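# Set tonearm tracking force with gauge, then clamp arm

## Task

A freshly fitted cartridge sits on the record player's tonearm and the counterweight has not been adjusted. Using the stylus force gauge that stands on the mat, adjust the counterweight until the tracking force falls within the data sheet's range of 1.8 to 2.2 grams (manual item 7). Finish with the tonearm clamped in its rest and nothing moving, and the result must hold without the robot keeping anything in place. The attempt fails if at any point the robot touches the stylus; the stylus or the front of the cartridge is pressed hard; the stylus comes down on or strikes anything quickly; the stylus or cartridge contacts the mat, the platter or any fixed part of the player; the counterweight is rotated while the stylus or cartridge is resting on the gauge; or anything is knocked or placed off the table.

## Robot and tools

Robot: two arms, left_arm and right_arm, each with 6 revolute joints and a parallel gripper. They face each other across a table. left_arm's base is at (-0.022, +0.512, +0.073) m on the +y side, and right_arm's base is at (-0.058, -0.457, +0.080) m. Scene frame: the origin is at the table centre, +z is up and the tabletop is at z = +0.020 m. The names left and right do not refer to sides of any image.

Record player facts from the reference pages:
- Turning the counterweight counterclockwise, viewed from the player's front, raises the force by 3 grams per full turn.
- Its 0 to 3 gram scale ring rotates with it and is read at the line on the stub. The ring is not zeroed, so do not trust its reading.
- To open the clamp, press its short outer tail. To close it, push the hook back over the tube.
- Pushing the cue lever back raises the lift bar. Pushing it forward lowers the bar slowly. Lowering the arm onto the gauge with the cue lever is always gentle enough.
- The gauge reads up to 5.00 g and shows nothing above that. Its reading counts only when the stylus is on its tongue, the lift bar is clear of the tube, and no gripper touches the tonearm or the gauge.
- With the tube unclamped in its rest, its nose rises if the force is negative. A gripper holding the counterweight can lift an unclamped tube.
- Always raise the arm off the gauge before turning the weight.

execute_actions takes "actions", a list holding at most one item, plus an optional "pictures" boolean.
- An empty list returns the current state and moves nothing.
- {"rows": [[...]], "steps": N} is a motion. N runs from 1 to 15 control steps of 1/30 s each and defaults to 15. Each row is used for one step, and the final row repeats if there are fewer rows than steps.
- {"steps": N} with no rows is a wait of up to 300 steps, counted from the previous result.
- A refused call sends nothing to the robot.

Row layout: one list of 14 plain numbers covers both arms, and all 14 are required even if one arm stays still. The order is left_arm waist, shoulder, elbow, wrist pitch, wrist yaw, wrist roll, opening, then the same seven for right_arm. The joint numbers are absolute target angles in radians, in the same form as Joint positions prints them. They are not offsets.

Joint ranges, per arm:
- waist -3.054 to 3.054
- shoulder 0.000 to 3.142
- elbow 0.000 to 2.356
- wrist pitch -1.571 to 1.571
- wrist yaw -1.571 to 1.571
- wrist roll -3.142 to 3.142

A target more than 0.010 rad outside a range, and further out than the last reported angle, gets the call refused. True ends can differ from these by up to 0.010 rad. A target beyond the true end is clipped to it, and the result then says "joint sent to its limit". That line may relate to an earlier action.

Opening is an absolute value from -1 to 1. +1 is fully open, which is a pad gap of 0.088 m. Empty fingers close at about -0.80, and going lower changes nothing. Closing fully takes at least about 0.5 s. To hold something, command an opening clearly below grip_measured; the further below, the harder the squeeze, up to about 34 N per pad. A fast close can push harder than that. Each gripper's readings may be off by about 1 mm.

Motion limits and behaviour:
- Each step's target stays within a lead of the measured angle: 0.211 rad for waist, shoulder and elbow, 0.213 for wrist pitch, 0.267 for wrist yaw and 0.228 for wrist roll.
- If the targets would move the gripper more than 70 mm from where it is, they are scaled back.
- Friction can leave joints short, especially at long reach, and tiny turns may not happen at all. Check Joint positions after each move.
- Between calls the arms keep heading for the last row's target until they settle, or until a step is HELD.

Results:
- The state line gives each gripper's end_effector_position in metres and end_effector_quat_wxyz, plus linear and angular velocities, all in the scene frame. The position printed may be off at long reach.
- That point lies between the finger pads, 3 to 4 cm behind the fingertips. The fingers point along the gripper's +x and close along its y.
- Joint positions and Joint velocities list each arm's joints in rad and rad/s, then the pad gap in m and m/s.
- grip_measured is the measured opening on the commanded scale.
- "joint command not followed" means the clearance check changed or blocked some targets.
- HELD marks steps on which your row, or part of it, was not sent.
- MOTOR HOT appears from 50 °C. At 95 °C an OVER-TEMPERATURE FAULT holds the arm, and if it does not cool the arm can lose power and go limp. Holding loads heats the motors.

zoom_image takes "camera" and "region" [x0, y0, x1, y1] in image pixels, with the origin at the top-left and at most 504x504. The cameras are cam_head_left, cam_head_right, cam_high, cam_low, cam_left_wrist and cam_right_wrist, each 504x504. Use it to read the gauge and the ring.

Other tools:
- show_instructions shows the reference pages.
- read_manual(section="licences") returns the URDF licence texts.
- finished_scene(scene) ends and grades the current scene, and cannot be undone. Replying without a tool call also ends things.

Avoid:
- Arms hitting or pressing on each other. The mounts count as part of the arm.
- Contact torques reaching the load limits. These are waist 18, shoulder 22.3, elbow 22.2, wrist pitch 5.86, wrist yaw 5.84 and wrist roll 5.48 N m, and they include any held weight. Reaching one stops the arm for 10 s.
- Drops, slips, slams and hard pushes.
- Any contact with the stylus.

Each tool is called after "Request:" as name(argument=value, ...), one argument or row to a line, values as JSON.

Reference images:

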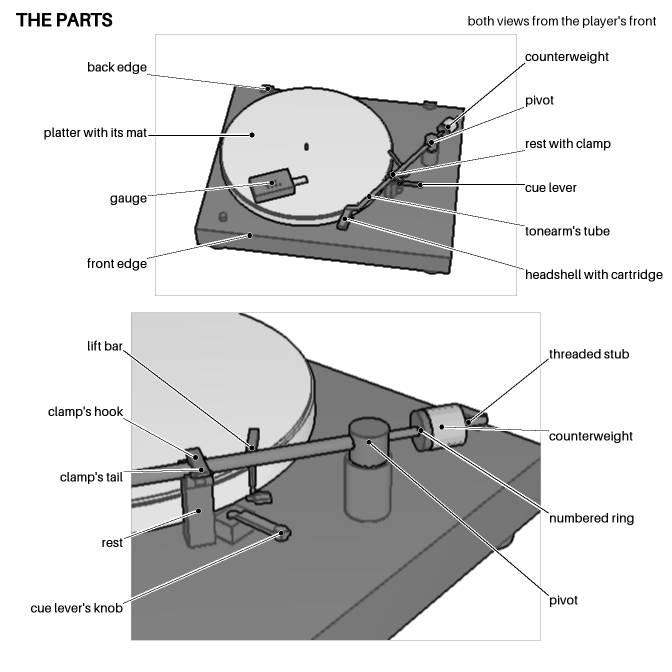

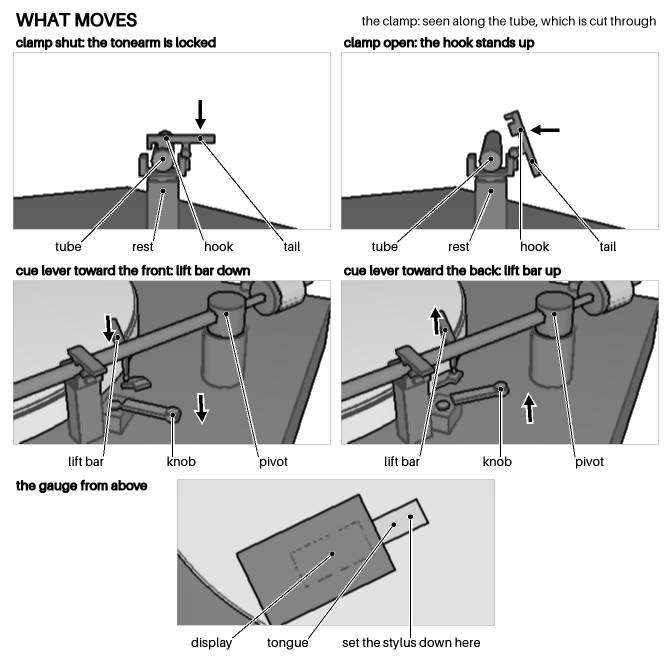

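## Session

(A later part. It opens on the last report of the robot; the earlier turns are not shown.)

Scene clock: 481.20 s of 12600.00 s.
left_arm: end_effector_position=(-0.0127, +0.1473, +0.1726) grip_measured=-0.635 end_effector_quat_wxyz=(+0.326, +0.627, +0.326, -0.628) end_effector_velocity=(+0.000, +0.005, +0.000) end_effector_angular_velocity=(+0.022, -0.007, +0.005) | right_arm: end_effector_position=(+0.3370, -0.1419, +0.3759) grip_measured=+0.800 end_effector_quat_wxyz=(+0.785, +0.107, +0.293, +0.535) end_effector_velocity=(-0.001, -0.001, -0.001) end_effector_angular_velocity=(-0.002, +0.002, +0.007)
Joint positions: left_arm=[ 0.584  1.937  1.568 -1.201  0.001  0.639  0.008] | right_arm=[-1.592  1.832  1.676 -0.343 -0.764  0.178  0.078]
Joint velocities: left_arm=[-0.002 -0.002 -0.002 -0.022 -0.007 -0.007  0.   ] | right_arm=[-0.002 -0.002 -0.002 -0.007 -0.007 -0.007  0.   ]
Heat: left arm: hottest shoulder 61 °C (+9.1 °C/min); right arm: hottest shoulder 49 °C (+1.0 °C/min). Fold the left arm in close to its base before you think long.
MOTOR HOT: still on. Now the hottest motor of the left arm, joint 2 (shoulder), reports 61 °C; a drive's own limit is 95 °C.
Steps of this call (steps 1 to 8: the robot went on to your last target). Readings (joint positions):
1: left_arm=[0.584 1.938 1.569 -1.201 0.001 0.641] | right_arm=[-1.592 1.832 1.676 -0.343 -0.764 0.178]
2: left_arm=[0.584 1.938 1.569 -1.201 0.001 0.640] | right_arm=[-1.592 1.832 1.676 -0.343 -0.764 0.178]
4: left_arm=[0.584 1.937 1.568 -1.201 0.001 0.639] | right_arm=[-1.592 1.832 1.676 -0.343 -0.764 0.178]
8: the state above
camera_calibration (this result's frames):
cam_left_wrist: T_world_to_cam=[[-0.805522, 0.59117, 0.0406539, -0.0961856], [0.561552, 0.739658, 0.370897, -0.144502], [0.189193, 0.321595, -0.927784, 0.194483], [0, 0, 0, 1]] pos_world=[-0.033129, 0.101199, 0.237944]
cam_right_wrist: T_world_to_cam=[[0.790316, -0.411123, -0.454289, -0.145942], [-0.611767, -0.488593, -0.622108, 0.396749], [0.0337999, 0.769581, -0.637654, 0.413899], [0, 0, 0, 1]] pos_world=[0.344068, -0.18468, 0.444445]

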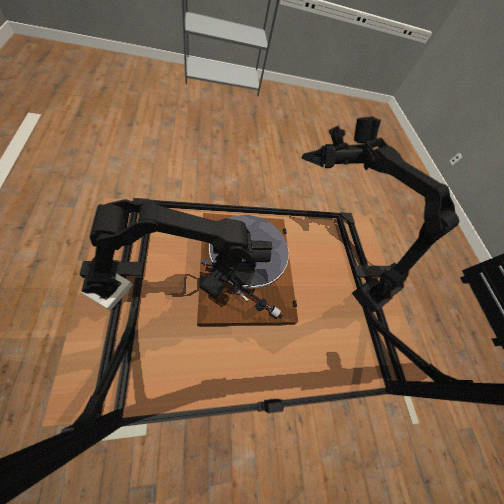

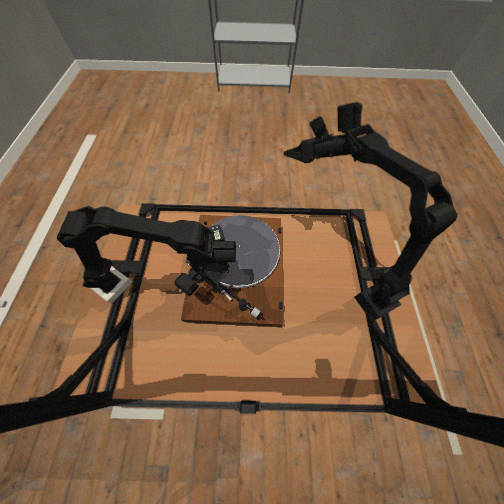

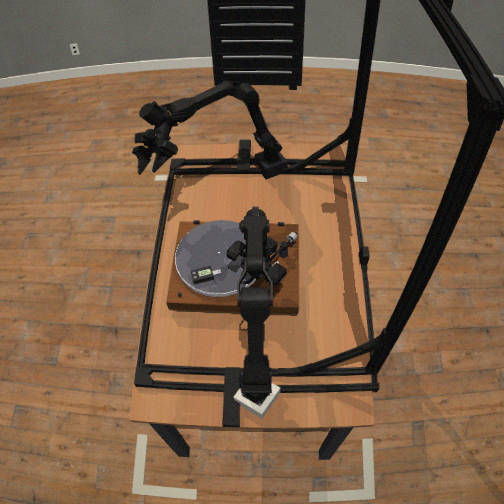

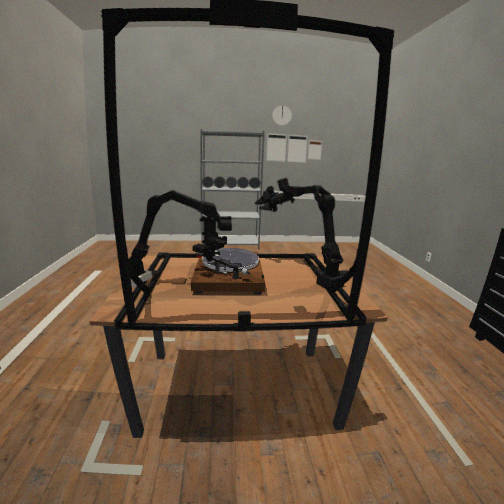

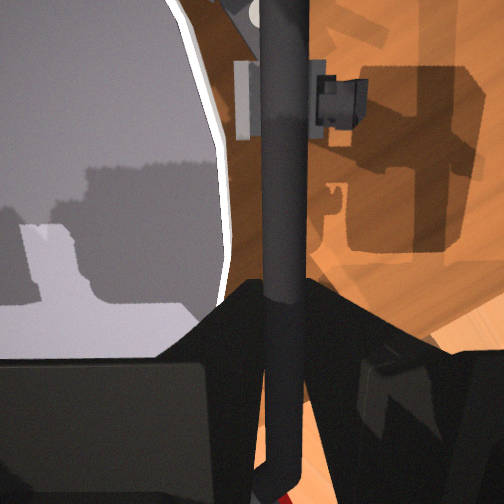

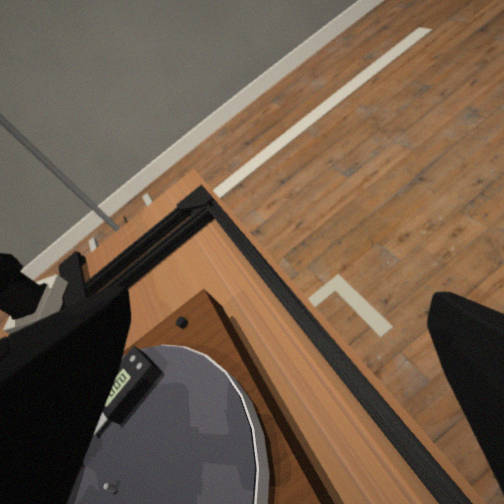

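Request:
execute_actions(
  actions=[
    {"rows":[[0.584,1.922,1.545,-1.195,0,0.637,-0.67,-1.592,1.831,1.677,-0.343,-0.764,0.178,0.8],[0.584,1.922,1.54,-1.19,0,0.637,-0.67,-1.592,1.831,1.677,-0.343,-0.764,0.178,0.8],[0.584,1.923,1.535,-1.184,0,0.637,-0.67,-1.592,1.831,1.677,-0.343,-0.764,0.178,0.8],[0.584,1.923,1.53,-1.178,0,0.637,-0.67,-1.592,1.831,1.677,-0.343,-0.764,0.178,0.8],[0.584,1.924,1.525,-1.173,0,0.637,-0.67,-1.592,1.831,1.677,-0.343,-0.764,0.178,0.8]],"steps":15},
  ],
)

Scene clock: 509.10 s of 12600.00 s.
left_arm: end_effector_position=(-0.0126, +0.1480, +0.1690) grip_measured=-0.635 end_effector_quat_wxyz=(+0.330, +0.625, +0.323, -0.630) end_effector_velocity=(-0.000, +0.003, -0.001) end_effector_angular_velocity=(+0.012, +0.008, +0.010) | right_arm: end_effector_position=(+0.3370, -0.1419, +0.3759) grip_measured=+0.800 end_effector_quat_wxyz=(+0.785, +0.107, +0.293, +0.535) end_effector_velocity=(+0.005, -0.007, +0.000) end_effector_angular_velocity=(-0.012, -0.009, -0.029)
Joint positions: left_arm=[ 0.584  1.928  1.541 -1.173  0.002  0.638  0.008] | right_arm=[-1.592  1.832  1.676 -0.343 -0.764  0.178  0.078]
Joint velocities: left_arm=[ 0.002 -0.002 -0.007 -0.007  0.007 -0.007 -0.   ] | right_arm=[-0.012 -0.007 -0.002 -0.007  0.022 -0.007  0.   ]
Heat: left arm: hottest shoulder 61 °C (+5.0 °C/min); right arm: hottest shoulder 50 °C (+1.0 °C/min). Fold the left arm in close to its base before you think long. Fold the right arm in close to its base before you think long.
MOTOR HOT: a motor of the right arm reached 50 °C. Now the hottest motor of the right arm, joint 2 (shoulder), reports 50 °C. The temperature limit of the motors' drives, at which the controller stops that arm, is 95 °C. To cool a motor, set the load down, stop pushing, or move to a pose that needs little force.
MOTOR HOT: still on. Now the hottest motor of the left arm, joint 2 (shoulder), reports 61 °C; a drive's own limit is 95 °C.
Steps of this call (steps 1 to 15: the robot went on to your last target; steps 16 to 90: nothing new was sent; then 24.40 s passed at rest; steps 91 to 105: all 15 steps of this action). Readings (joint positions):
91: left_arm=[0.584 1.935 1.566 -1.199 0.002 0.638] | right_arm=[-1.592 1.832 1.676 -0.343 -0.764 0.178]
92: left_arm=[0.584 1.934 1.563 -1.196 0.002 0.638] | right_arm=[-1.592 1.832 1.676 -0.343 -0.764 0.178]
94: left_arm=[0.584 1.932 1.555 -1.188 0.002 0.638] | right_arm=[-1.592 1.832 1.676 -0.343 -0.764 0.178]
98: left_arm=[0.584 1.928 1.544 -1.176 0.002 0.638] | right_arm=[-1.592 1.832 1.676 -0.343 -0.764 0.178]
105: the state above
camera_calibration (this result's frames):
cam_left_wrist: T_world_to_cam=[[-0.805952, 0.590949, 0.0349437, -0.0954166], [0.561166, 0.74387, 0.362974, -0.142926], [0.188506, 0.312149, -0.931144, 0.192884], [0, 0, 0, 1]] pos_world=[-0.033056, 0.102496, 0.234816]
cam_right_wrist: T_world_to_cam=[[0.790105, -0.411182, -0.454602, -0.145762], [-0.612045, -0.488452, -0.621945, 0.396801], [0.0336817, 0.769639, -0.637591, 0.413923], [0, 0, 0, 1]] pos_world=[0.344086, -0.184688, 0.444438]

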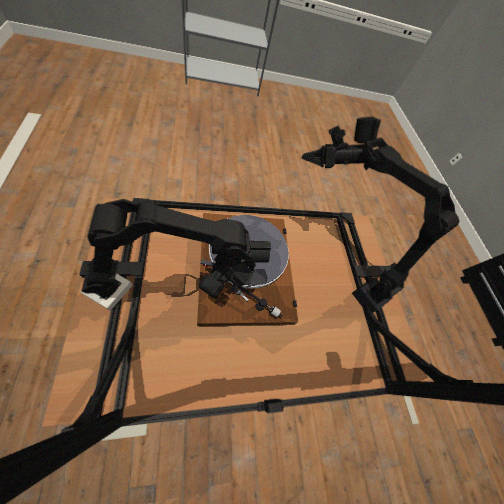

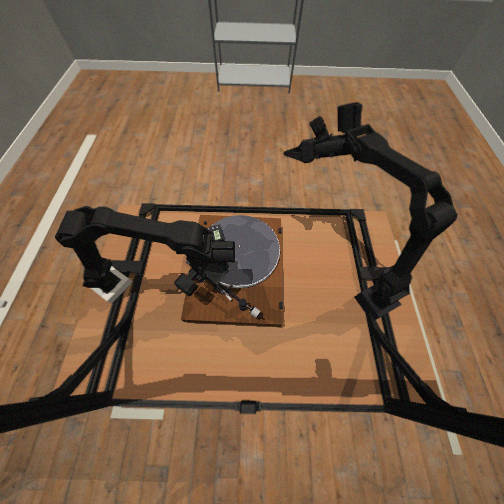

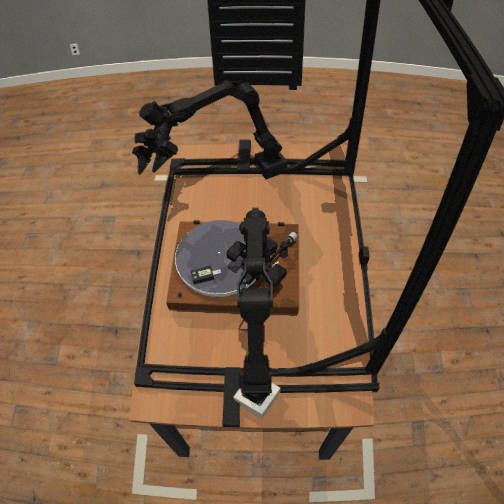

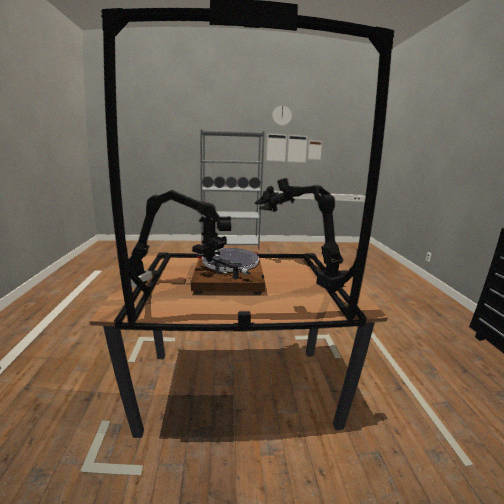

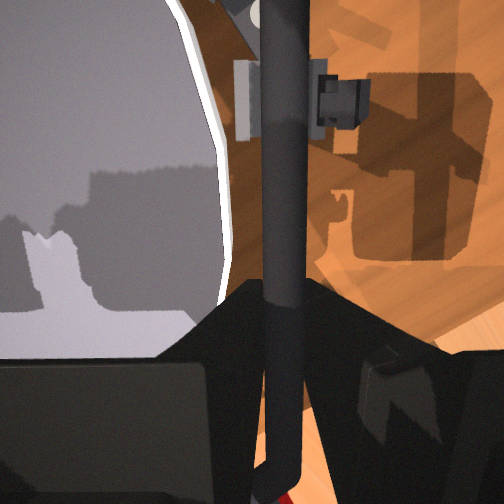

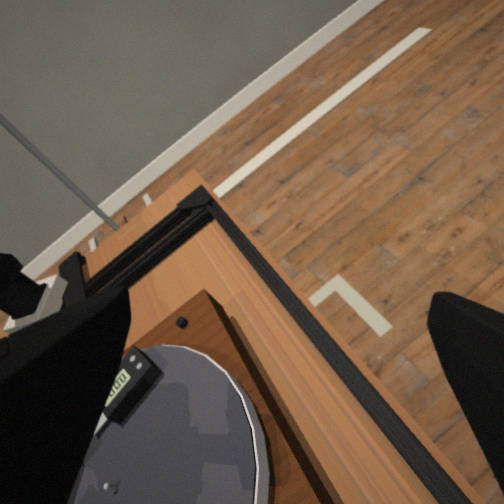

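Request:
execute_actions(
  actions=[
    {"rows":[[0.584,1.926,1.52,-1.168,0,0.637,-0.67,-1.592,1.831,1.677,-0.343,-0.764,0.178,0.8],[0.584,1.928,1.515,-1.162,0,0.637,-0.67,-1.592,1.831,1.677,-0.343,-0.764,0.178,0.8],[0.584,1.93,1.51,-1.157,0,0.637,-0.67,-1.592,1.831,1.677,-0.343,-0.764,0.178,0.8],[0.584,1.93,1.505,-1.152,0,0.637,-0.67,-1.592,1.831,1.677,-0.343,-0.764,0.178,0.8]],"steps":15},
  ],
  pictures=false,
)

Scene clock: 511.83 s of 12600.00 s.
left_arm: end_effector_position=(-0.0122, +0.1482, +0.1642) grip_measured=-0.635 end_effector_quat_wxyz=(+0.331, +0.624, +0.323, -0.630) end_effector_velocity=(+0.000, +0.002, -0.001) end_effector_angular_velocity=(+0.012, -0.007, +0.005) | right_arm: end_effector_position=(+0.3370, -0.1419, +0.3758) grip_measured=+0.800 end_effector_quat_wxyz=(+0.785, +0.107, +0.293, +0.535) end_effector_velocity=(-0.000, -0.002, -0.001) end_effector_angular_velocity=(-0.008, -0.002, -0.006)
Joint positions: left_arm=[ 0.585  1.927  1.521 -1.15   0.002  0.638  0.008] | right_arm=[-1.592  1.832  1.676 -0.343 -0.764  0.178  0.078]
Joint velocities: left_arm=[-0.002  0.002 -0.002 -0.007 -0.007 -0.007 -0.   ] | right_arm=[-0.002 -0.007 -0.007 -0.007  0.007 -0.007 -0.   ]
Heat: left arm: hottest shoulder 60 °C (+4.1 °C/min); right arm: hottest shoulder 50 °C (+1.0 °C/min). Fold the left arm in close to its base before you think long. Fold the right arm in close to its base before you think long.
MOTOR HOT: still on. Now the hottest motor of the left arm, joint 2 (shoulder), reports 60 °C; a drive's own limit is 95 °C.
MOTOR HOT: still on. Now the hottest motor of the right arm, joint 2 (shoulder), reports 50 °C; a drive's own limit is 95 °C.
Steps of this call (steps 1 to 15: the robot went on to your last target; steps 16 to 67: nothing new was sent; steps 68 to 82: all 15 steps of this action). Readings (joint positions):
68: left_arm=[0.584 1.927 1.538 -1.169 0.002 0.638] | right_arm=[-1.592 1.832 1.676 -0.343 -0.764 0.178]
69: left_arm=[0.584 1.927 1.536 -1.167 0.002 0.638] | right_arm=[-1.592 1.832 1.676 -0.343 -0.764 0.178]
71: left_arm=[0.585 1.927 1.530 -1.161 0.002 0.638] | right_arm=[-1.592 1.832 1.676 -0.343 -0.764 0.178]
75: left_arm=[0.585 1.927 1.523 -1.152 0.002 0.638] | right_arm=[-1.592 1.832 1.676 -0.343 -0.764 0.178]
82: the state above

Bar is up, so the tube settles near here. Release.

Request:
execute_actions(
  actions=[
    {"rows":[[0.584,1.93,1.505,-1.152,0,0.637,-0.63,-1.592,1.831,1.677,-0.343,-0.764,0.178,0.8],[0.584,1.93,1.505,-1.152,0,0.637,-0.61,-1.592,1.831,1.677,-0.343,-0.764,0.178,0.8],[0.584,1.93,1.505,-1.152,0,0.637,-0.59,-1.592,1.831,1.677,-0.343,-0.764,0.178,0.8],[0.584,1.93,1.505,-1.152,0,0.637,-0.56,-1.592,1.831,1.677,-0.343,-0.764,0.178,0.8],[0.584,1.93,1.505,-1.152,0,0.637,-0.5,-1.592,1.831,1.677,-0.343,-0.764,0.178,0.8],[0.584,1.93,1.505,-1.152,0,0.637,-0.4,-1.592,1.831,1.677,-0.343,-0.764,0.178,0.8],[0.584,1.93,1.505,-1.152,0,0.637,-0.3,-1.592,1.831,1.677,-0.343,-0.764,0.178,0.8]],"steps":15},
  ],
  pictures=false,
)

Request:
execute_actions(
  actions=[
    {"rows":[[0.587,1.922,1.66,-1.31,0,0.645,-0.3,-1.592,1.831,1.677,-0.343,-0.764,0.178,0.8]],"steps":15},
  ],
)

Scene clock: 517.13 s of 12600.00 s.
left_arm: end_effector_position=(-0.0124, +0.1501, +0.1625) grip_measured=-0.309 end_effector_quat_wxyz=(+0.329, +0.625, +0.325, -0.629) end_effector_velocity=(+0.000, +0.005, +0.000) end_effector_angular_velocity=(+0.022, -0.007, +0.020) | right_arm: end_effector_position=(+0.3370, -0.1419, +0.3758) grip_measured=+0.800 end_effector_quat_wxyz=(+0.785, +0.107, +0.293, +0.535) end_effector_velocity=(-0.003, -0.000, +0.000) end_effector_angular_velocity=(+0.008, +0.018, +0.014)
Joint positions: left_arm=[ 0.585  1.927  1.514 -1.151  0.002  0.638  0.024] | right_arm=[-1.592  1.832  1.676 -0.343 -0.764  0.178  0.078]
Joint velocities: left_arm=[-0.002 -0.002 -0.002 -0.022 -0.007 -0.022  0.004] | right_arm=[-0.002 -0.002 -0.002 -0.007 -0.022  0.007 -0.   ]
Heat: left arm: hottest shoulder 60 °C (+2.0 °C/min); right arm: hottest shoulder 50 °C (+1.0 °C/min). Fold the left arm in close to its base before you think long. Fold the right arm in close to its base before you think long.
MOTOR HOT: still on. Now the hottest motor of the left arm, joint 2 (shoulder), reports 60 °C; a drive's own limit is 95 °C.
MOTOR HOT: still on. Now the hottest motor of the right arm, joint 2 (shoulder), reports 50 °C; a drive's own limit is 95 °C.
Steps of this call (steps 1 to 15: the robot went on to your last target; steps 16 to 90: nothing new was sent; then 1.80 s passed at rest; steps 91 to 105: all 15 steps of this action). Readings (joint positions):
91: left_arm=[0.585 1.927 1.519 -1.148 0.002 0.638] | right_arm=[-1.592 1.832 1.676 -0.343 -0.764 0.178]
92: left_arm=[0.585 1.927 1.519 -1.148 0.002 0.638] | right_arm=[-1.592 1.832 1.676 -0.343 -0.764 0.178]
94: left_arm=[0.585 1.927 1.517 -1.150 0.002 0.638] | right_arm=[-1.592 1.832 1.676 -0.343 -0.764 0.178]
98: left_arm=[0.585 1.927 1.514 -1.150 0.002 0.638] | right_arm=[-1.592 1.832 1.676 -0.343 -0.764 0.178]
105: the state above

Scene clock: 517.63 s of 12600.00 s.
left_arm: end_effector_position=(-0.0124, +0.1512, +0.1977) grip_measured=-0.300 end_effector_quat_wxyz=(+0.323, +0.628, +0.330, -0.626) end_effector_velocity=(-0.002, -0.000, +0.001) end_effector_angular_velocity=(+0.003, -0.007, -0.015) | right_arm: end_effector_position=(+0.3370, -0.1419, +0.3758) grip_measured=+0.800 end_effector_quat_wxyz=(+0.785, +0.107, +0.293, +0.535) end_effector_velocity=(-0.002, +0.000, +0.002) end_effector_angular_velocity=(+0.015, +0.005, +0.014)
Joint positions: left_arm=[ 0.585  1.923  1.649 -1.307  0.002  0.641  0.024] | right_arm=[-1.592  1.832  1.676 -0.343 -0.764  0.178  0.078]
Joint velocities: left_arm=[-0.007  0.002  0.007 -0.007 -0.007  0.007 -0.   ] | right_arm=[-0.002 -0.002 -0.002  0.007 -0.022  0.007 -0.   ]
Heat: left arm: hottest shoulder 60 °C (+2.0 °C/min); right arm: hottest shoulder 50 °C (+1.0 °C/min). Fold the left arm in close to its base before you think long. Fold the right arm in close to its base before you think long.
MOTOR HOT: still on. Now the hottest motor of the left arm, joint 2 (shoulder), reports 60 °C; a drive's own limit is 95 °C.
MOTOR HOT: still on. Now the hottest motor of the right arm, joint 2 (shoulder), reports 50 °C; a drive's own limit is 95 °C.
Steps of this call (steps 1 to 15: all 15 steps of this action). Readings (joint positions):
1: left_arm=[0.585 1.929 1.537 -1.188 0.002 0.638] | right_arm=[-1.592 1.832 1.676 -0.343 -0.764 0.178]
2: left_arm=[0.585 1.934 1.564 -1.231 0.002 0.638] | right_arm=[-1.592 1.832 1.676 -0.343 -0.764 0.178]
4: left_arm=[0.585 1.933 1.608 -1.267 0.002 0.639] | right_arm=[-1.592 1.832 1.676 -0.343 -0.764 0.178]
8: left_arm=[0.585 1.923 1.647 -1.298 0.002 0.640] | right_arm=[-1.592 1.832 1.676 -0.343 -0.764 0.178]
15: the state above
camera_calibration (this result's frames):
cam_left_wrist: T_world_to_cam=[[-0.805041, 0.591295, 0.0477471, -0.10071], [0.562376, 0.735091, 0.378648, -0.157667], [0.188794, 0.331679, -0.924308, 0.214315], [0, 0, 0, 1]] pos_world=[-0.032869, 0.104366, 0.262602]
cam_right_wrist: T_world_to_cam=[[0.790161, -0.411201, -0.454489, -0.145836], [-0.611979, -0.4887, -0.621816, 0.396634], [0.0335825, 0.769472, -0.637797, 0.413985], [0, 0, 0, 1]] pos_world=[0.344062, -0.184683, 0.444391]

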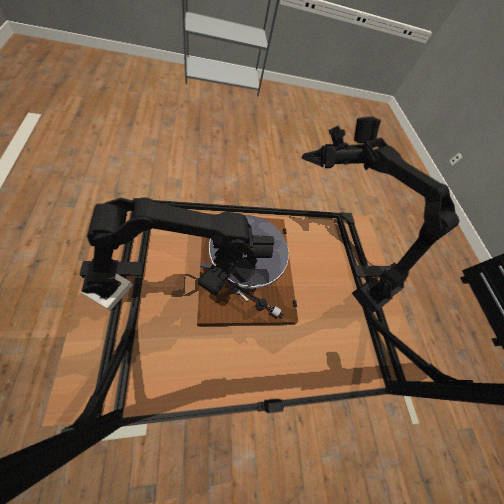

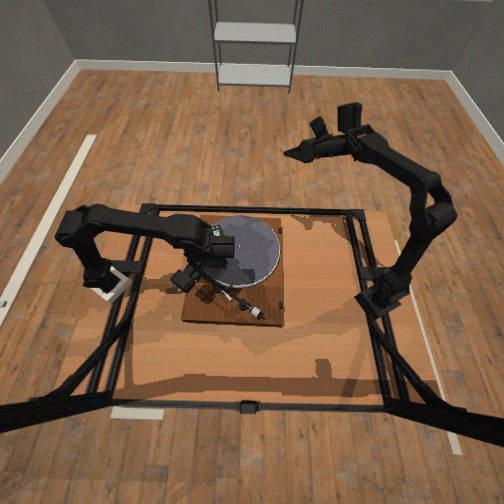

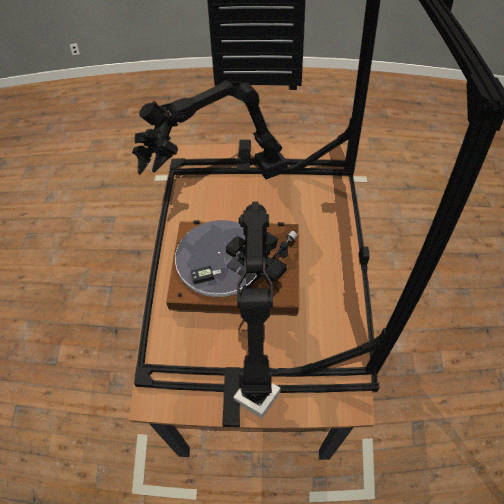

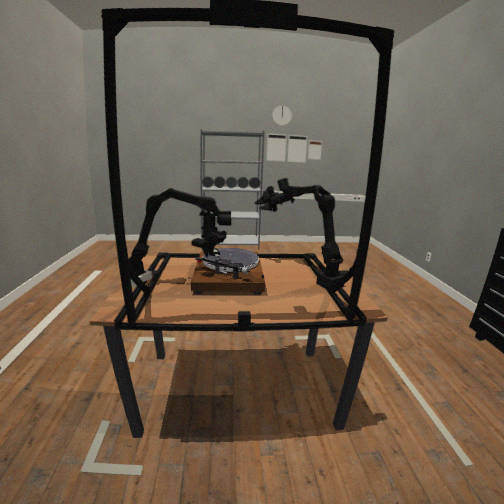

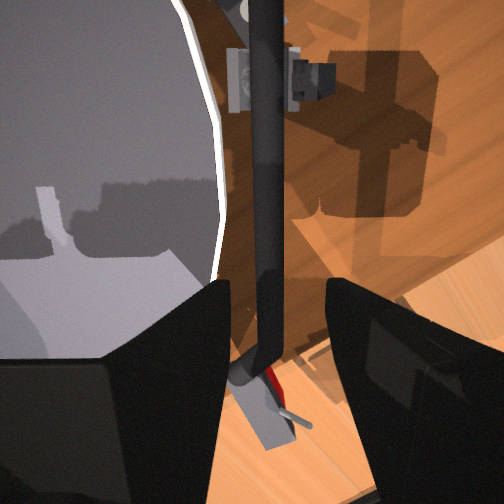

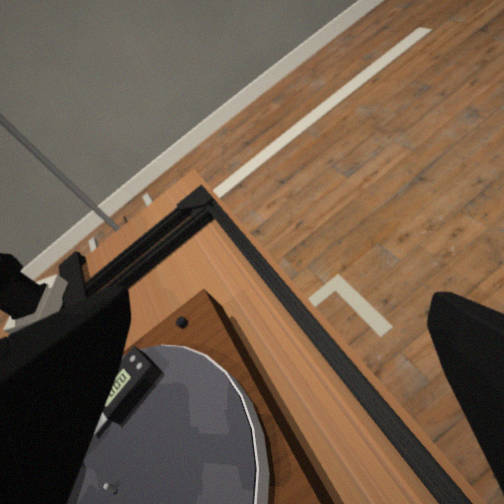

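Request:
execute_actions(
  actions=[
    {"rows":[[0.425,1.825,1.625,-1.2,0,0,-1,-1.592,1.831,1.677,-0.343,-0.764,0.178,0.8]],"steps":15},
  ],
  pictures=false,
)

Request:
execute_actions(
  actions=[
    {"rows":[[0.425,1.83,1.58,-1.15,0,0,-1,-1.592,1.831,1.677,-0.343,-0.764,0.178,0.8],[0.425,1.83,1.58,-1.15,0,0,-1,-1.592,1.831,1.677,-0.343,-0.764,0.178,0.8],[0.425,1.83,1.58,-1.15,0,0,-1,-1.592,1.831,1.677,-0.343,-0.764,0.178,0.8],[0.425,1.835,1.53,-1.1,0,0,-1,-1.592,1.831,1.677,-0.343,-0.764,0.178,0.8],[0.425,1.835,1.53,-1.1,0,0,-1,-1.592,1.831,1.677,-0.343,-0.764,0.178,0.8],[0.425,1.835,1.53,-1.1,0,0,-1,-1.592,1.831,1.677,-0.343,-0.764,0.178,0.8],[0.425,1.839,1.478,-1.046,0,0,-1,-1.592,1.831,1.677,-0.343,-0.764,0.178,0.8]],"steps":15},
  ],
)

Scene clock: 534.10 s of 12600.00 s.
left_arm: end_effector_position=(-0.0725, +0.1385, +0.2282) grip_measured=-0.799 end_effector_quat_wxyz=(+0.500, +0.487, +0.420, -0.579) end_effector_velocity=(+0.000, -0.001, +0.000) end_effector_angular_velocity=(-0.005, +0.015, +0.122) | right_arm: end_effector_position=(+0.3370, -0.1419, +0.3760) grip_measured=+0.800 end_effector_quat_wxyz=(+0.785, +0.107, +0.293, +0.535) end_effector_velocity=(-0.002, -0.002, -0.003) end_effector_angular_velocity=(-0.009, +0.015, +0.007)
Joint positions: left_arm=[ 0.424  1.829  1.633 -1.202  0.002  0.014  0.   ] | right_arm=[-1.592  1.832  1.676 -0.343 -0.764  0.178  0.078]
Joint velocities: left_arm=[-0.002 -0.002 -0.002  0.007 -0.007 -0.125  0.   ] | right_arm=[-0.002 -0.002 -0.002 -0.022 -0.007 -0.007 -0.   ]
Heat: left arm: hottest shoulder 58 °C (-3.0 °C/min); right arm: hottest shoulder 50 °C (+1.0 °C/min). Fold the left arm in close to its base before you think long. Fold the right arm in close to its base before you think long.
MOTOR HOT: still on. Now the hottest motor of the left arm, joint 2 (shoulder), reports 58 °C; a drive's own limit is 95 °C.
MOTOR HOT: still on. Now the hottest motor of the right arm, joint 2 (shoulder), reports 50 °C; a drive's own limit is 95 °C.
Steps of this call (steps 1 to 15: the robot went on to your last target; steps 16 to 90: nothing new was sent; then 12.97 s passed at rest; steps 91 to 105: all 15 steps of this action). Readings (joint positions):
91: left_arm=[0.574 1.910 1.645 -1.287 -0.007 0.585] | right_arm=[-1.592 1.832 1.676 -0.343 -0.764 0.178]
92: left_arm=[0.545 1.898 1.637 -1.257 -0.010 0.516] | right_arm=[-1.592 1.832 1.676 -0.343 -0.764 0.178]
94: left_arm=[0.474 1.870 1.635 -1.225 -0.001 0.386] | right_arm=[-1.592 1.832 1.676 -0.343 -0.764 0.178]
98: left_arm=[0.416 1.830 1.635 -1.208 0.004 0.133] | right_arm=[-1.592 1.832 1.676 -0.343 -0.764 0.178]
105: the state above

Scene clock: 534.60 s of 12600.00 s.
left_arm: end_effector_position=(-0.0725, +0.1381, +0.1895) grip_measured=-0.799 end_effector_quat_wxyz=(+0.503, +0.485, +0.423, -0.577) end_effector_velocity=(-0.003, -0.009, +0.001) end_effector_angular_velocity=(-0.047, +0.000, +0.001) | right_arm: end_effector_position=(+0.3370, -0.1419, +0.3759) grip_measured=+0.800 end_effector_quat_wxyz=(+0.785, +0.107, +0.293, +0.535) end_effector_velocity=(-0.001, +0.001, +0.000) end_effector_angular_velocity=(+0.009, -0.004, +0.019)
Joint positions: left_arm=[ 0.424  1.836  1.488 -1.051  0.002  0.005  0.   ] | right_arm=[-1.592  1.832  1.676 -0.343 -0.764  0.178  0.078]
Joint velocities: left_arm=[-0.007 -0.002 -0.007  0.051 -0.007 -0.007  0.   ] | right_arm=[-0.002  0.002 -0.002  0.007 -0.022 -0.007 -0.   ]
Heat: left arm: hottest shoulder 58 °C (-3.1 °C/min); right arm: hottest shoulder 50 °C (+1.0 °C/min). Fold the left arm in close to its base before you think long. Fold the right arm in close to its base before you think long.
MOTOR HOT: still on. Now the hottest motor of the left arm, joint 2 (shoulder), reports 58 °C; a drive's own limit is 95 °C.
MOTOR HOT: still on. Now the hottest motor of the right arm, joint 2 (shoulder), reports 50 °C; a drive's own limit is 95 °C.
Steps of this call (steps 1 to 15: all 15 steps of this action). Readings (joint positions):
1: left_arm=[0.424 1.829 1.625 -1.188 0.002 0.012] | right_arm=[-1.592 1.832 1.676 -0.343 -0.764 0.178]
2: left_arm=[0.424 1.828 1.616 -1.175 0.002 0.009] | right_arm=[-1.592 1.832 1.676 -0.343 -0.764 0.178]
4: left_arm=[0.424 1.828 1.592 -1.150 0.002 0.007] | right_arm=[-1.592 1.832 1.676 -0.343 -0.764 0.178]
8: left_arm=[0.424 1.830 1.527 -1.086 0.002 0.005] | right_arm=[-1.592 1.832 1.676 -0.343 -0.764 0.178]
15: the state above
camera_calibration (this result's frames):
cam_left_wrist: T_world_to_cam=[[-0.985641, 0.164805, 0.0367567, -0.0930904], [0.16885, 0.963475, 0.207858, -0.138791], [-0.00115817, 0.21108, -0.977468, 0.23539], [0, 0, 0, 1]] pos_world=[-0.0680463, 0.0993777, 0.262357]
cam_right_wrist: T_world_to_cam=[[0.790316, -0.411123, -0.454289, -0.145942], [-0.611767, -0.488593, -0.622108, 0.396749], [0.0337999, 0.769581, -0.637654, 0.413899], [0, 0, 0, 1]] pos_world=[0.344068, -0.18468, 0.444445]

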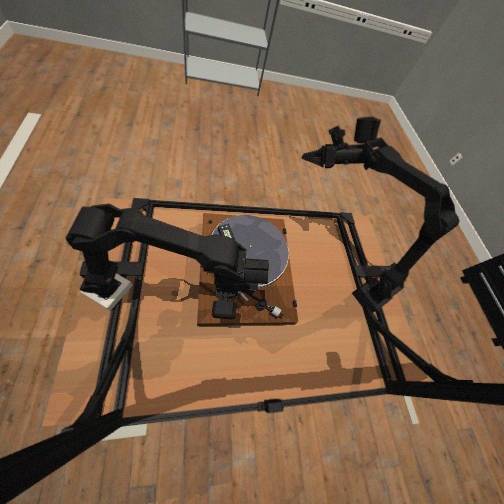

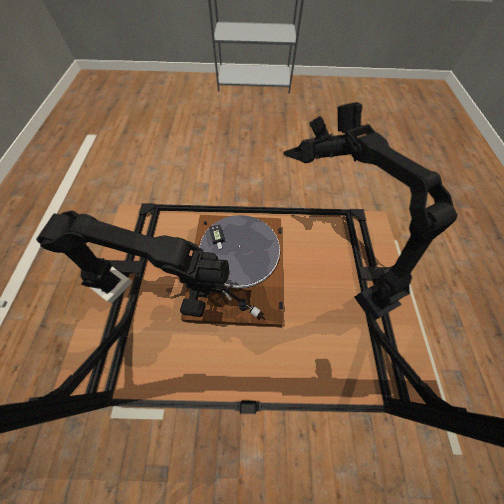

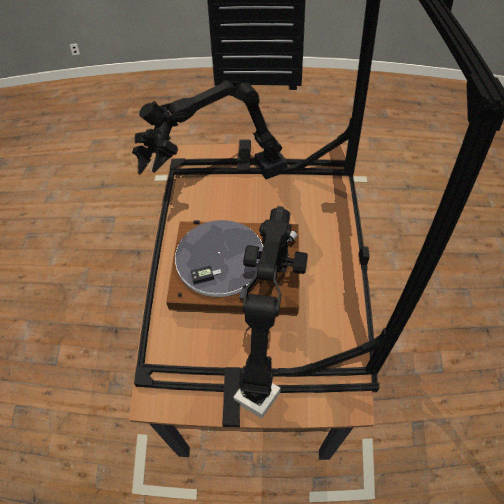

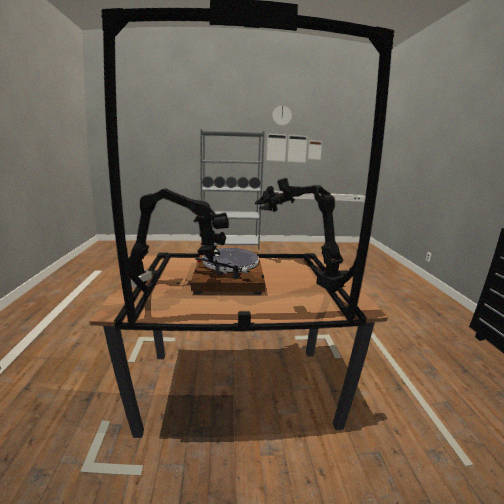

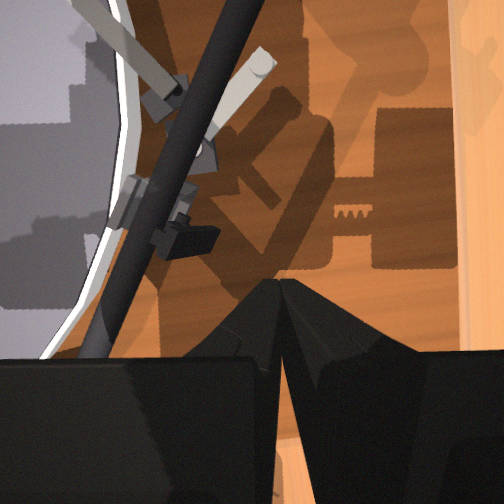

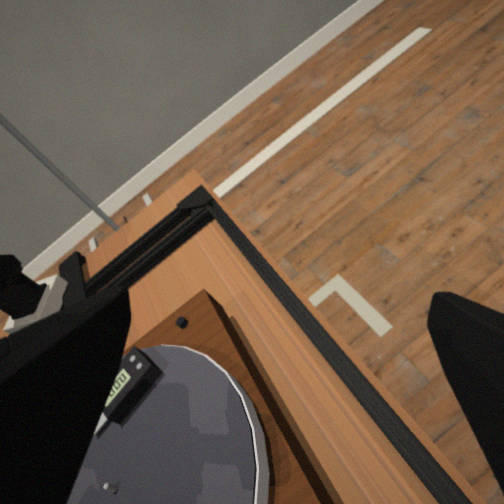

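Request:
execute_actions(
  actions=[
    {"rows":[[0.435,1.85,1.495,-1.048,0,0,-1,-1.592,1.831,1.677,-0.343,-0.764,0.178,0.8],[0.44,1.853,1.5,-1.049,0,0,-1,-1.592,1.831,1.677,-0.343,-0.764,0.178,0.8],[0.445,1.856,1.504,-1.05,0,0,-1,-1.592,1.831,1.677,-0.343,-0.764,0.178,0.8],[0.45,1.859,1.508,-1.051,0,0,-1,-1.592,1.831,1.677,-0.343,-0.764,0.178,0.8],[0.455,1.862,1.512,-1.052,0,0,-1,-1.592,1.831,1.677,-0.343,-0.764,0.178,0.8],[0.46,1.865,1.516,-1.053,0,0,-1,-1.592,1.831,1.677,-0.343,-0.764,0.178,0.8],[0.465,1.868,1.52,-1.054,0,0,-1,-1.592,1.831,1.677,-0.343,-0.764,0.178,0.8],[0.47,1.871,1.524,-1.055,0,0,-1,-1.592,1.831,1.677,-0.343,-0.764,0.178,0.8],[0.475,1.874,1.528,-1.056,0,0,-1,-1.592,1.831,1.677,-0.343,-0.764,0.178,0.8],[0.48,1.877,1.532,-1.057,0,0,-1,-1.592,1.831,1.677,-0.343,-0.764,0.178,0.8]],"steps":15},
  ],
)

Scene clock: 542.83 s of 12600.00 s.
left_arm: end_effector_position=(-0.0533, +0.1293, +0.1865) grip_measured=-0.799 end_effector_quat_wxyz=(+0.516, +0.475, +0.438, -0.562) end_effector_velocity=(+0.000, +0.002, +0.000) end_effector_angular_velocity=(+0.017, -0.007, +0.006) | right_arm: end_effector_position=(+0.3370, -0.1419, +0.3759) grip_measured=+0.800 end_effector_quat_wxyz=(+0.785, +0.107, +0.293, +0.535) end_effector_velocity=(-0.002, -0.004, -0.001) end_effector_angular_velocity=(-0.006, +0.010, +0.002)
Joint positions: left_arm=[ 0.477  1.867  1.518 -1.055  0.002  0.004  0.   ] | right_arm=[-1.592  1.832  1.676 -0.343 -0.764  0.178  0.078]
Joint velocities: left_arm=[-0.002  0.007  0.012 -0.022 -0.007 -0.007  0.   ] | right_arm=[-0.007 -0.007 -0.002 -0.022 -0.007 -0.007 -0.   ]
Heat: left arm: hottest shoulder 57 °C (-4.0 °C/min); right arm: hottest shoulder 50 °C (+1.0 °C/min). Fold the left arm in close to its base before you think long. Fold the right arm in close to its base before you think long.
MOTOR HOT: still on. Now the hottest motor of the left arm, joint 2 (shoulder), reports 57 °C; a drive's own limit is 95 °C.
MOTOR HOT: still on. Now the hottest motor of the right arm, joint 2 (shoulder), reports 50 °C; a drive's own limit is 95 °C.
Steps of this call (steps 1 to 15: the robot went on to your last target; steps 16 to 90: nothing new was sent; then 4.73 s passed at rest; steps 91 to 105: all 15 steps of this action). Readings (joint positions):
91: left_arm=[0.424 1.837 1.487 -1.048 0.002 0.004] | right_arm=[-1.592 1.832 1.676 -0.343 -0.764 0.178]
92: left_arm=[0.426 1.838 1.487 -1.048 0.001 0.004] | right_arm=[-1.592 1.832 1.676 -0.343 -0.764 0.178]
94: left_arm=[0.433 1.841 1.489 -1.048 0.001 0.004] | right_arm=[-1.592 1.832 1.676 -0.343 -0.764 0.178]
98: left_arm=[0.454 1.856 1.501 -1.051 0.001 0.004] | right_arm=[-1.592 1.832 1.676 -0.343 -0.764 0.178]
105: the state above
camera_calibration (this result's frames):
cam_left_wrist: T_world_to_cam=[[-0.993006, 0.111859, 0.0377732, -0.0662989], [0.117377, 0.969803, 0.213788, -0.137636], [-0.0127186, 0.216726, -0.97615, 0.23272], [0, 0, 0, 1]] pos_world=[-0.04672, 0.0904593, 0.259098]
cam_right_wrist: T_world_to_cam=[[0.790105, -0.411182, -0.454602, -0.145762], [-0.612045, -0.488452, -0.621945, 0.396801], [0.0336817, 0.769639, -0.637591, 0.413923], [0, 0, 0, 1]] pos_world=[0.344086, -0.184688, 0.444438]

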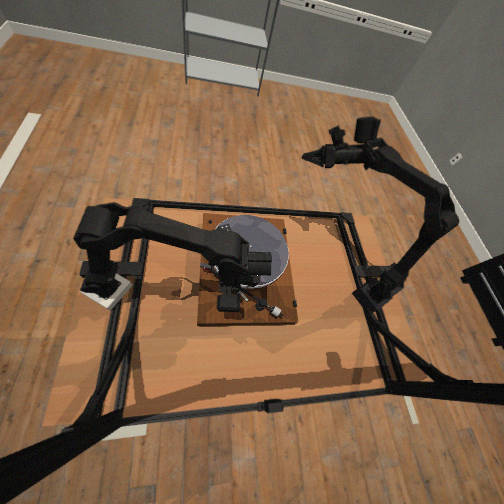

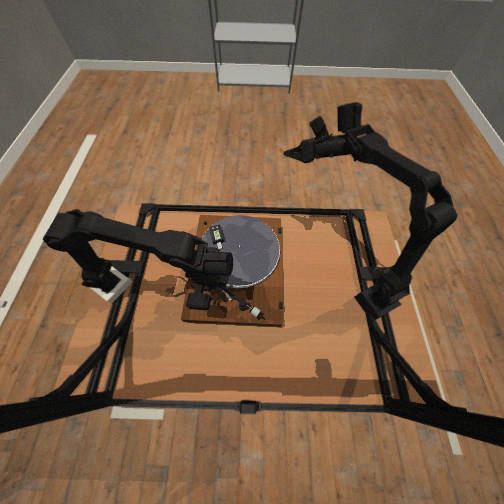

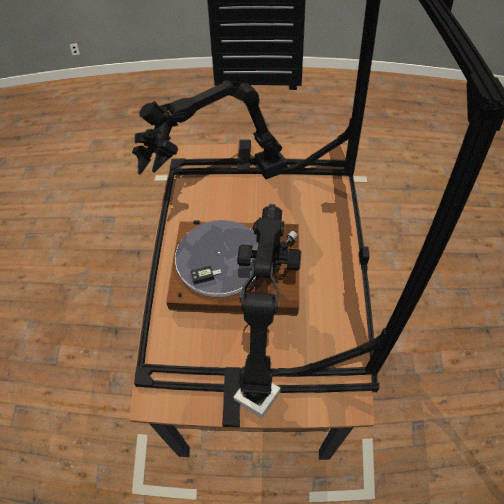

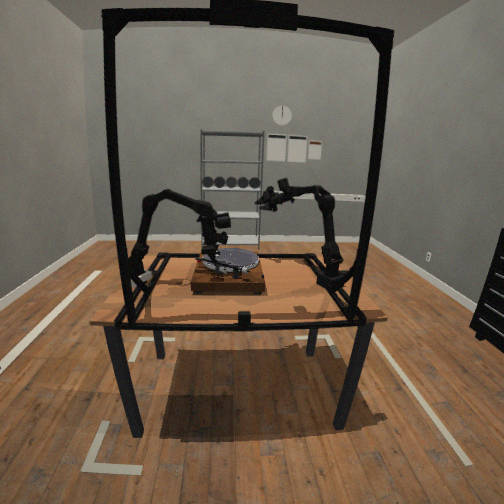

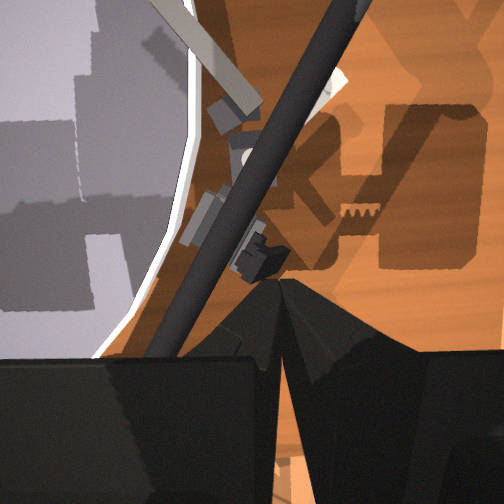

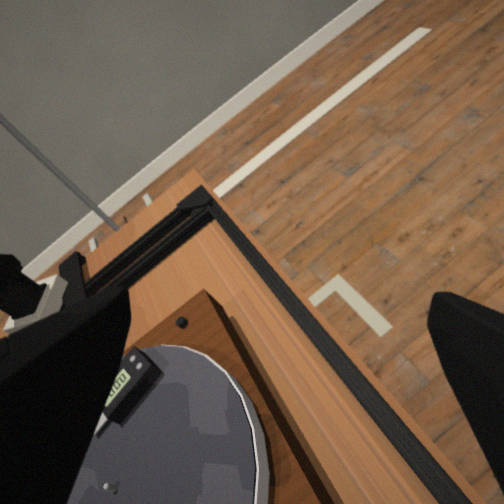

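Request:
execute_actions(
  actions=[
    {"rows":[[0.46,1.877,1.532,-1.057,0,0,-1,-1.592,1.831,1.677,-0.343,-0.764,0.178,0.8],[0.45,1.877,1.532,-1.057,0,0,-1,-1.592,1.831,1.677,-0.343,-0.764,0.178,0.8],[0.45,1.877,1.532,-1.057,0,0,-1,-1.592,1.831,1.677,-0.343,-0.764,0.178,0.8],[0.45,1.877,1.532,-1.057,0,0,-1,-1.592,1.831,1.677,-0.343,-0.764,0.178,0.8],[0.45,1.885,1.545,-1.06,0,0,-1,-1.592,1.831,1.677,-0.343,-0.764,0.178,0.8],[0.45,1.892,1.556,-1.062,0,0,-1,-1.592,1.831,1.677,-0.343,-0.764,0.178,0.8]],"steps":15},
  ],
)

Scene clock: 548.27 s of 12600.00 s.
left_arm: end_effector_position=(-0.0631, +0.1249, +0.1880) grip_measured=-0.799 end_effector_quat_wxyz=(+0.511, +0.480, +0.430, -0.569) end_effector_velocity=(-0.004, -0.003, +0.003) end_effector_angular_velocity=(-0.016, +0.013, +0.013) | right_arm: end_effector_position=(+0.3370, -0.1419, +0.3758) grip_measured=+0.800 end_effector_quat_wxyz=(+0.785, +0.107, +0.293, +0.535) end_effector_velocity=(-0.001, -0.000, -0.006) end_effector_angular_velocity=(-0.017, +0.016, -0.001)
Joint positions: left_arm=[ 0.452  1.883  1.543 -1.06   0.     0.004  0.   ] | right_arm=[-1.592  1.832  1.676 -0.343 -0.764  0.178  0.078]
Joint velocities: left_arm=[-0.007 -0.002  0.007  0.007  0.007 -0.022  0.   ] | right_arm=[ 0.002  0.002 -0.002 -0.022  0.007 -0.007 -0.   ]
Heat: left arm: hottest shoulder 57 °C (-4.1 °C/min); right arm: hottest shoulder 50 °C (+1.0 °C/min). Fold the left arm in close to its base before you think long. Fold the right arm in close to its base before you think long.
MOTOR HOT: still on. Now the hottest motor of the left arm, joint 2 (shoulder), reports 57 °C; a drive's own limit is 95 °C.
MOTOR HOT: still on. Now the hottest motor of the right arm, joint 2 (shoulder), reports 50 °C; a drive's own limit is 95 °C.
Steps of this call (steps 1 to 15: the robot went on to your last target; steps 16 to 90: nothing new was sent; then 1.93 s passed at rest; steps 91 to 105: all 15 steps of this action). Readings (joint positions):
91: left_arm=[0.476 1.868 1.519 -1.057 0.001 0.004] | right_arm=[-1.592 1.832 1.676 -0.343 -0.764 0.178]
92: left_arm=[0.474 1.868 1.520 -1.057 0.001 0.004] | right_arm=[-1.592 1.832 1.676 -0.343 -0.764 0.178]
94: left_arm=[0.464 1.868 1.520 -1.057 0.001 0.004] | right_arm=[-1.592 1.832 1.676 -0.343 -0.764 0.178]
98: left_arm=[0.452 1.878 1.537 -1.059 0.000 0.004] | right_arm=[-1.592 1.832 1.676 -0.343 -0.764 0.178]
105: the state above
camera_calibration (this result's frames):
cam_left_wrist: T_world_to_cam=[[-0.989989, 0.136644, 0.0353453, -0.0780796], [0.141026, 0.967767, 0.208661, -0.129857], [-0.0056937, 0.211557, -0.977349, 0.236296], [0, 0, 0, 1]] pos_world=[-0.0576393, 0.08635, 0.2608]
cam_right_wrist: T_world_to_cam=[[0.78995, -0.41126, -0.454801, -0.145656], [-0.612257, -0.488558, -0.621653, 0.396686], [0.0334643, 0.76953, -0.637734, 0.414009], [0, 0, 0, 1]] pos_world=[0.34408, -0.18469, 0.444384]

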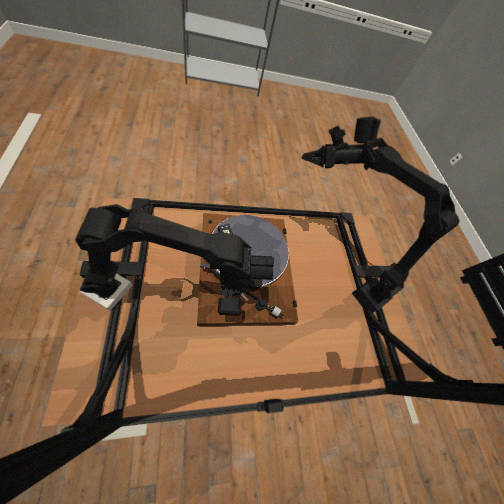

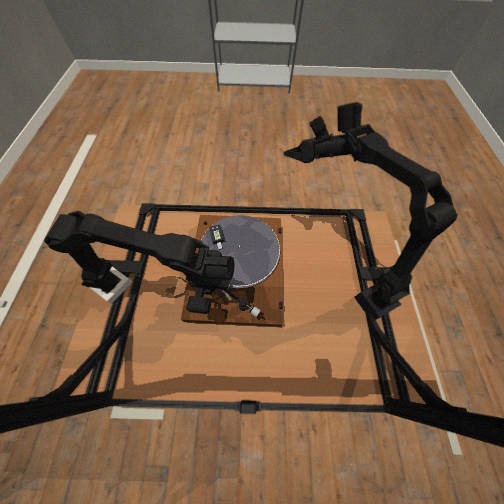

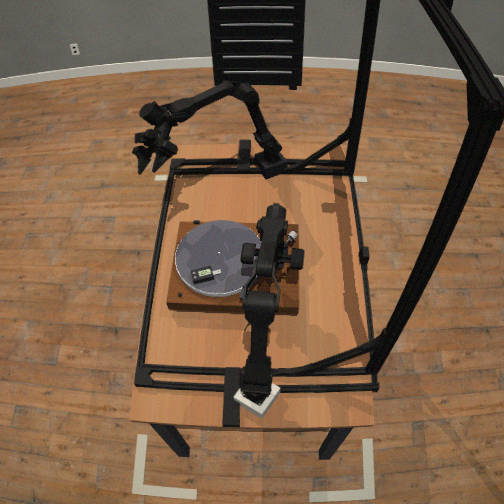

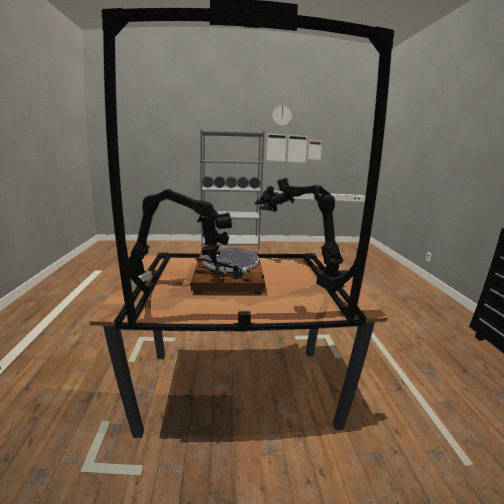

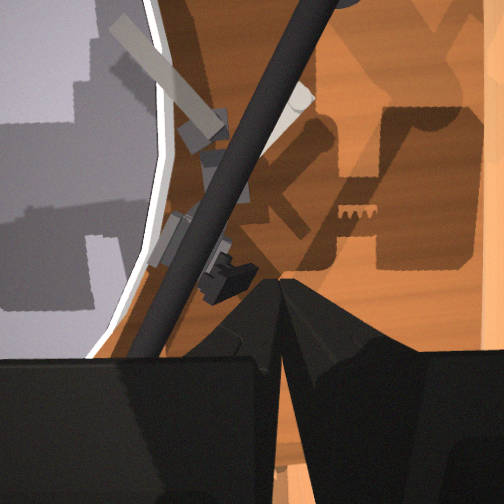

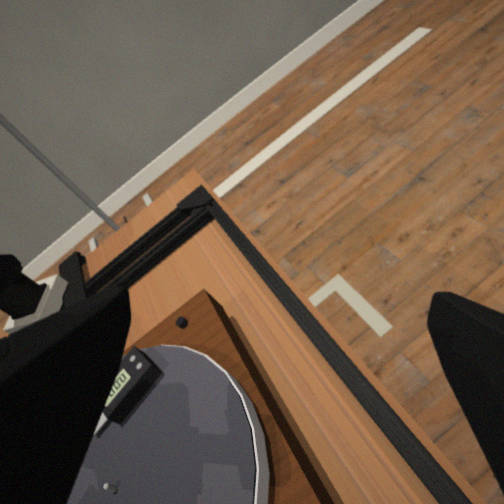

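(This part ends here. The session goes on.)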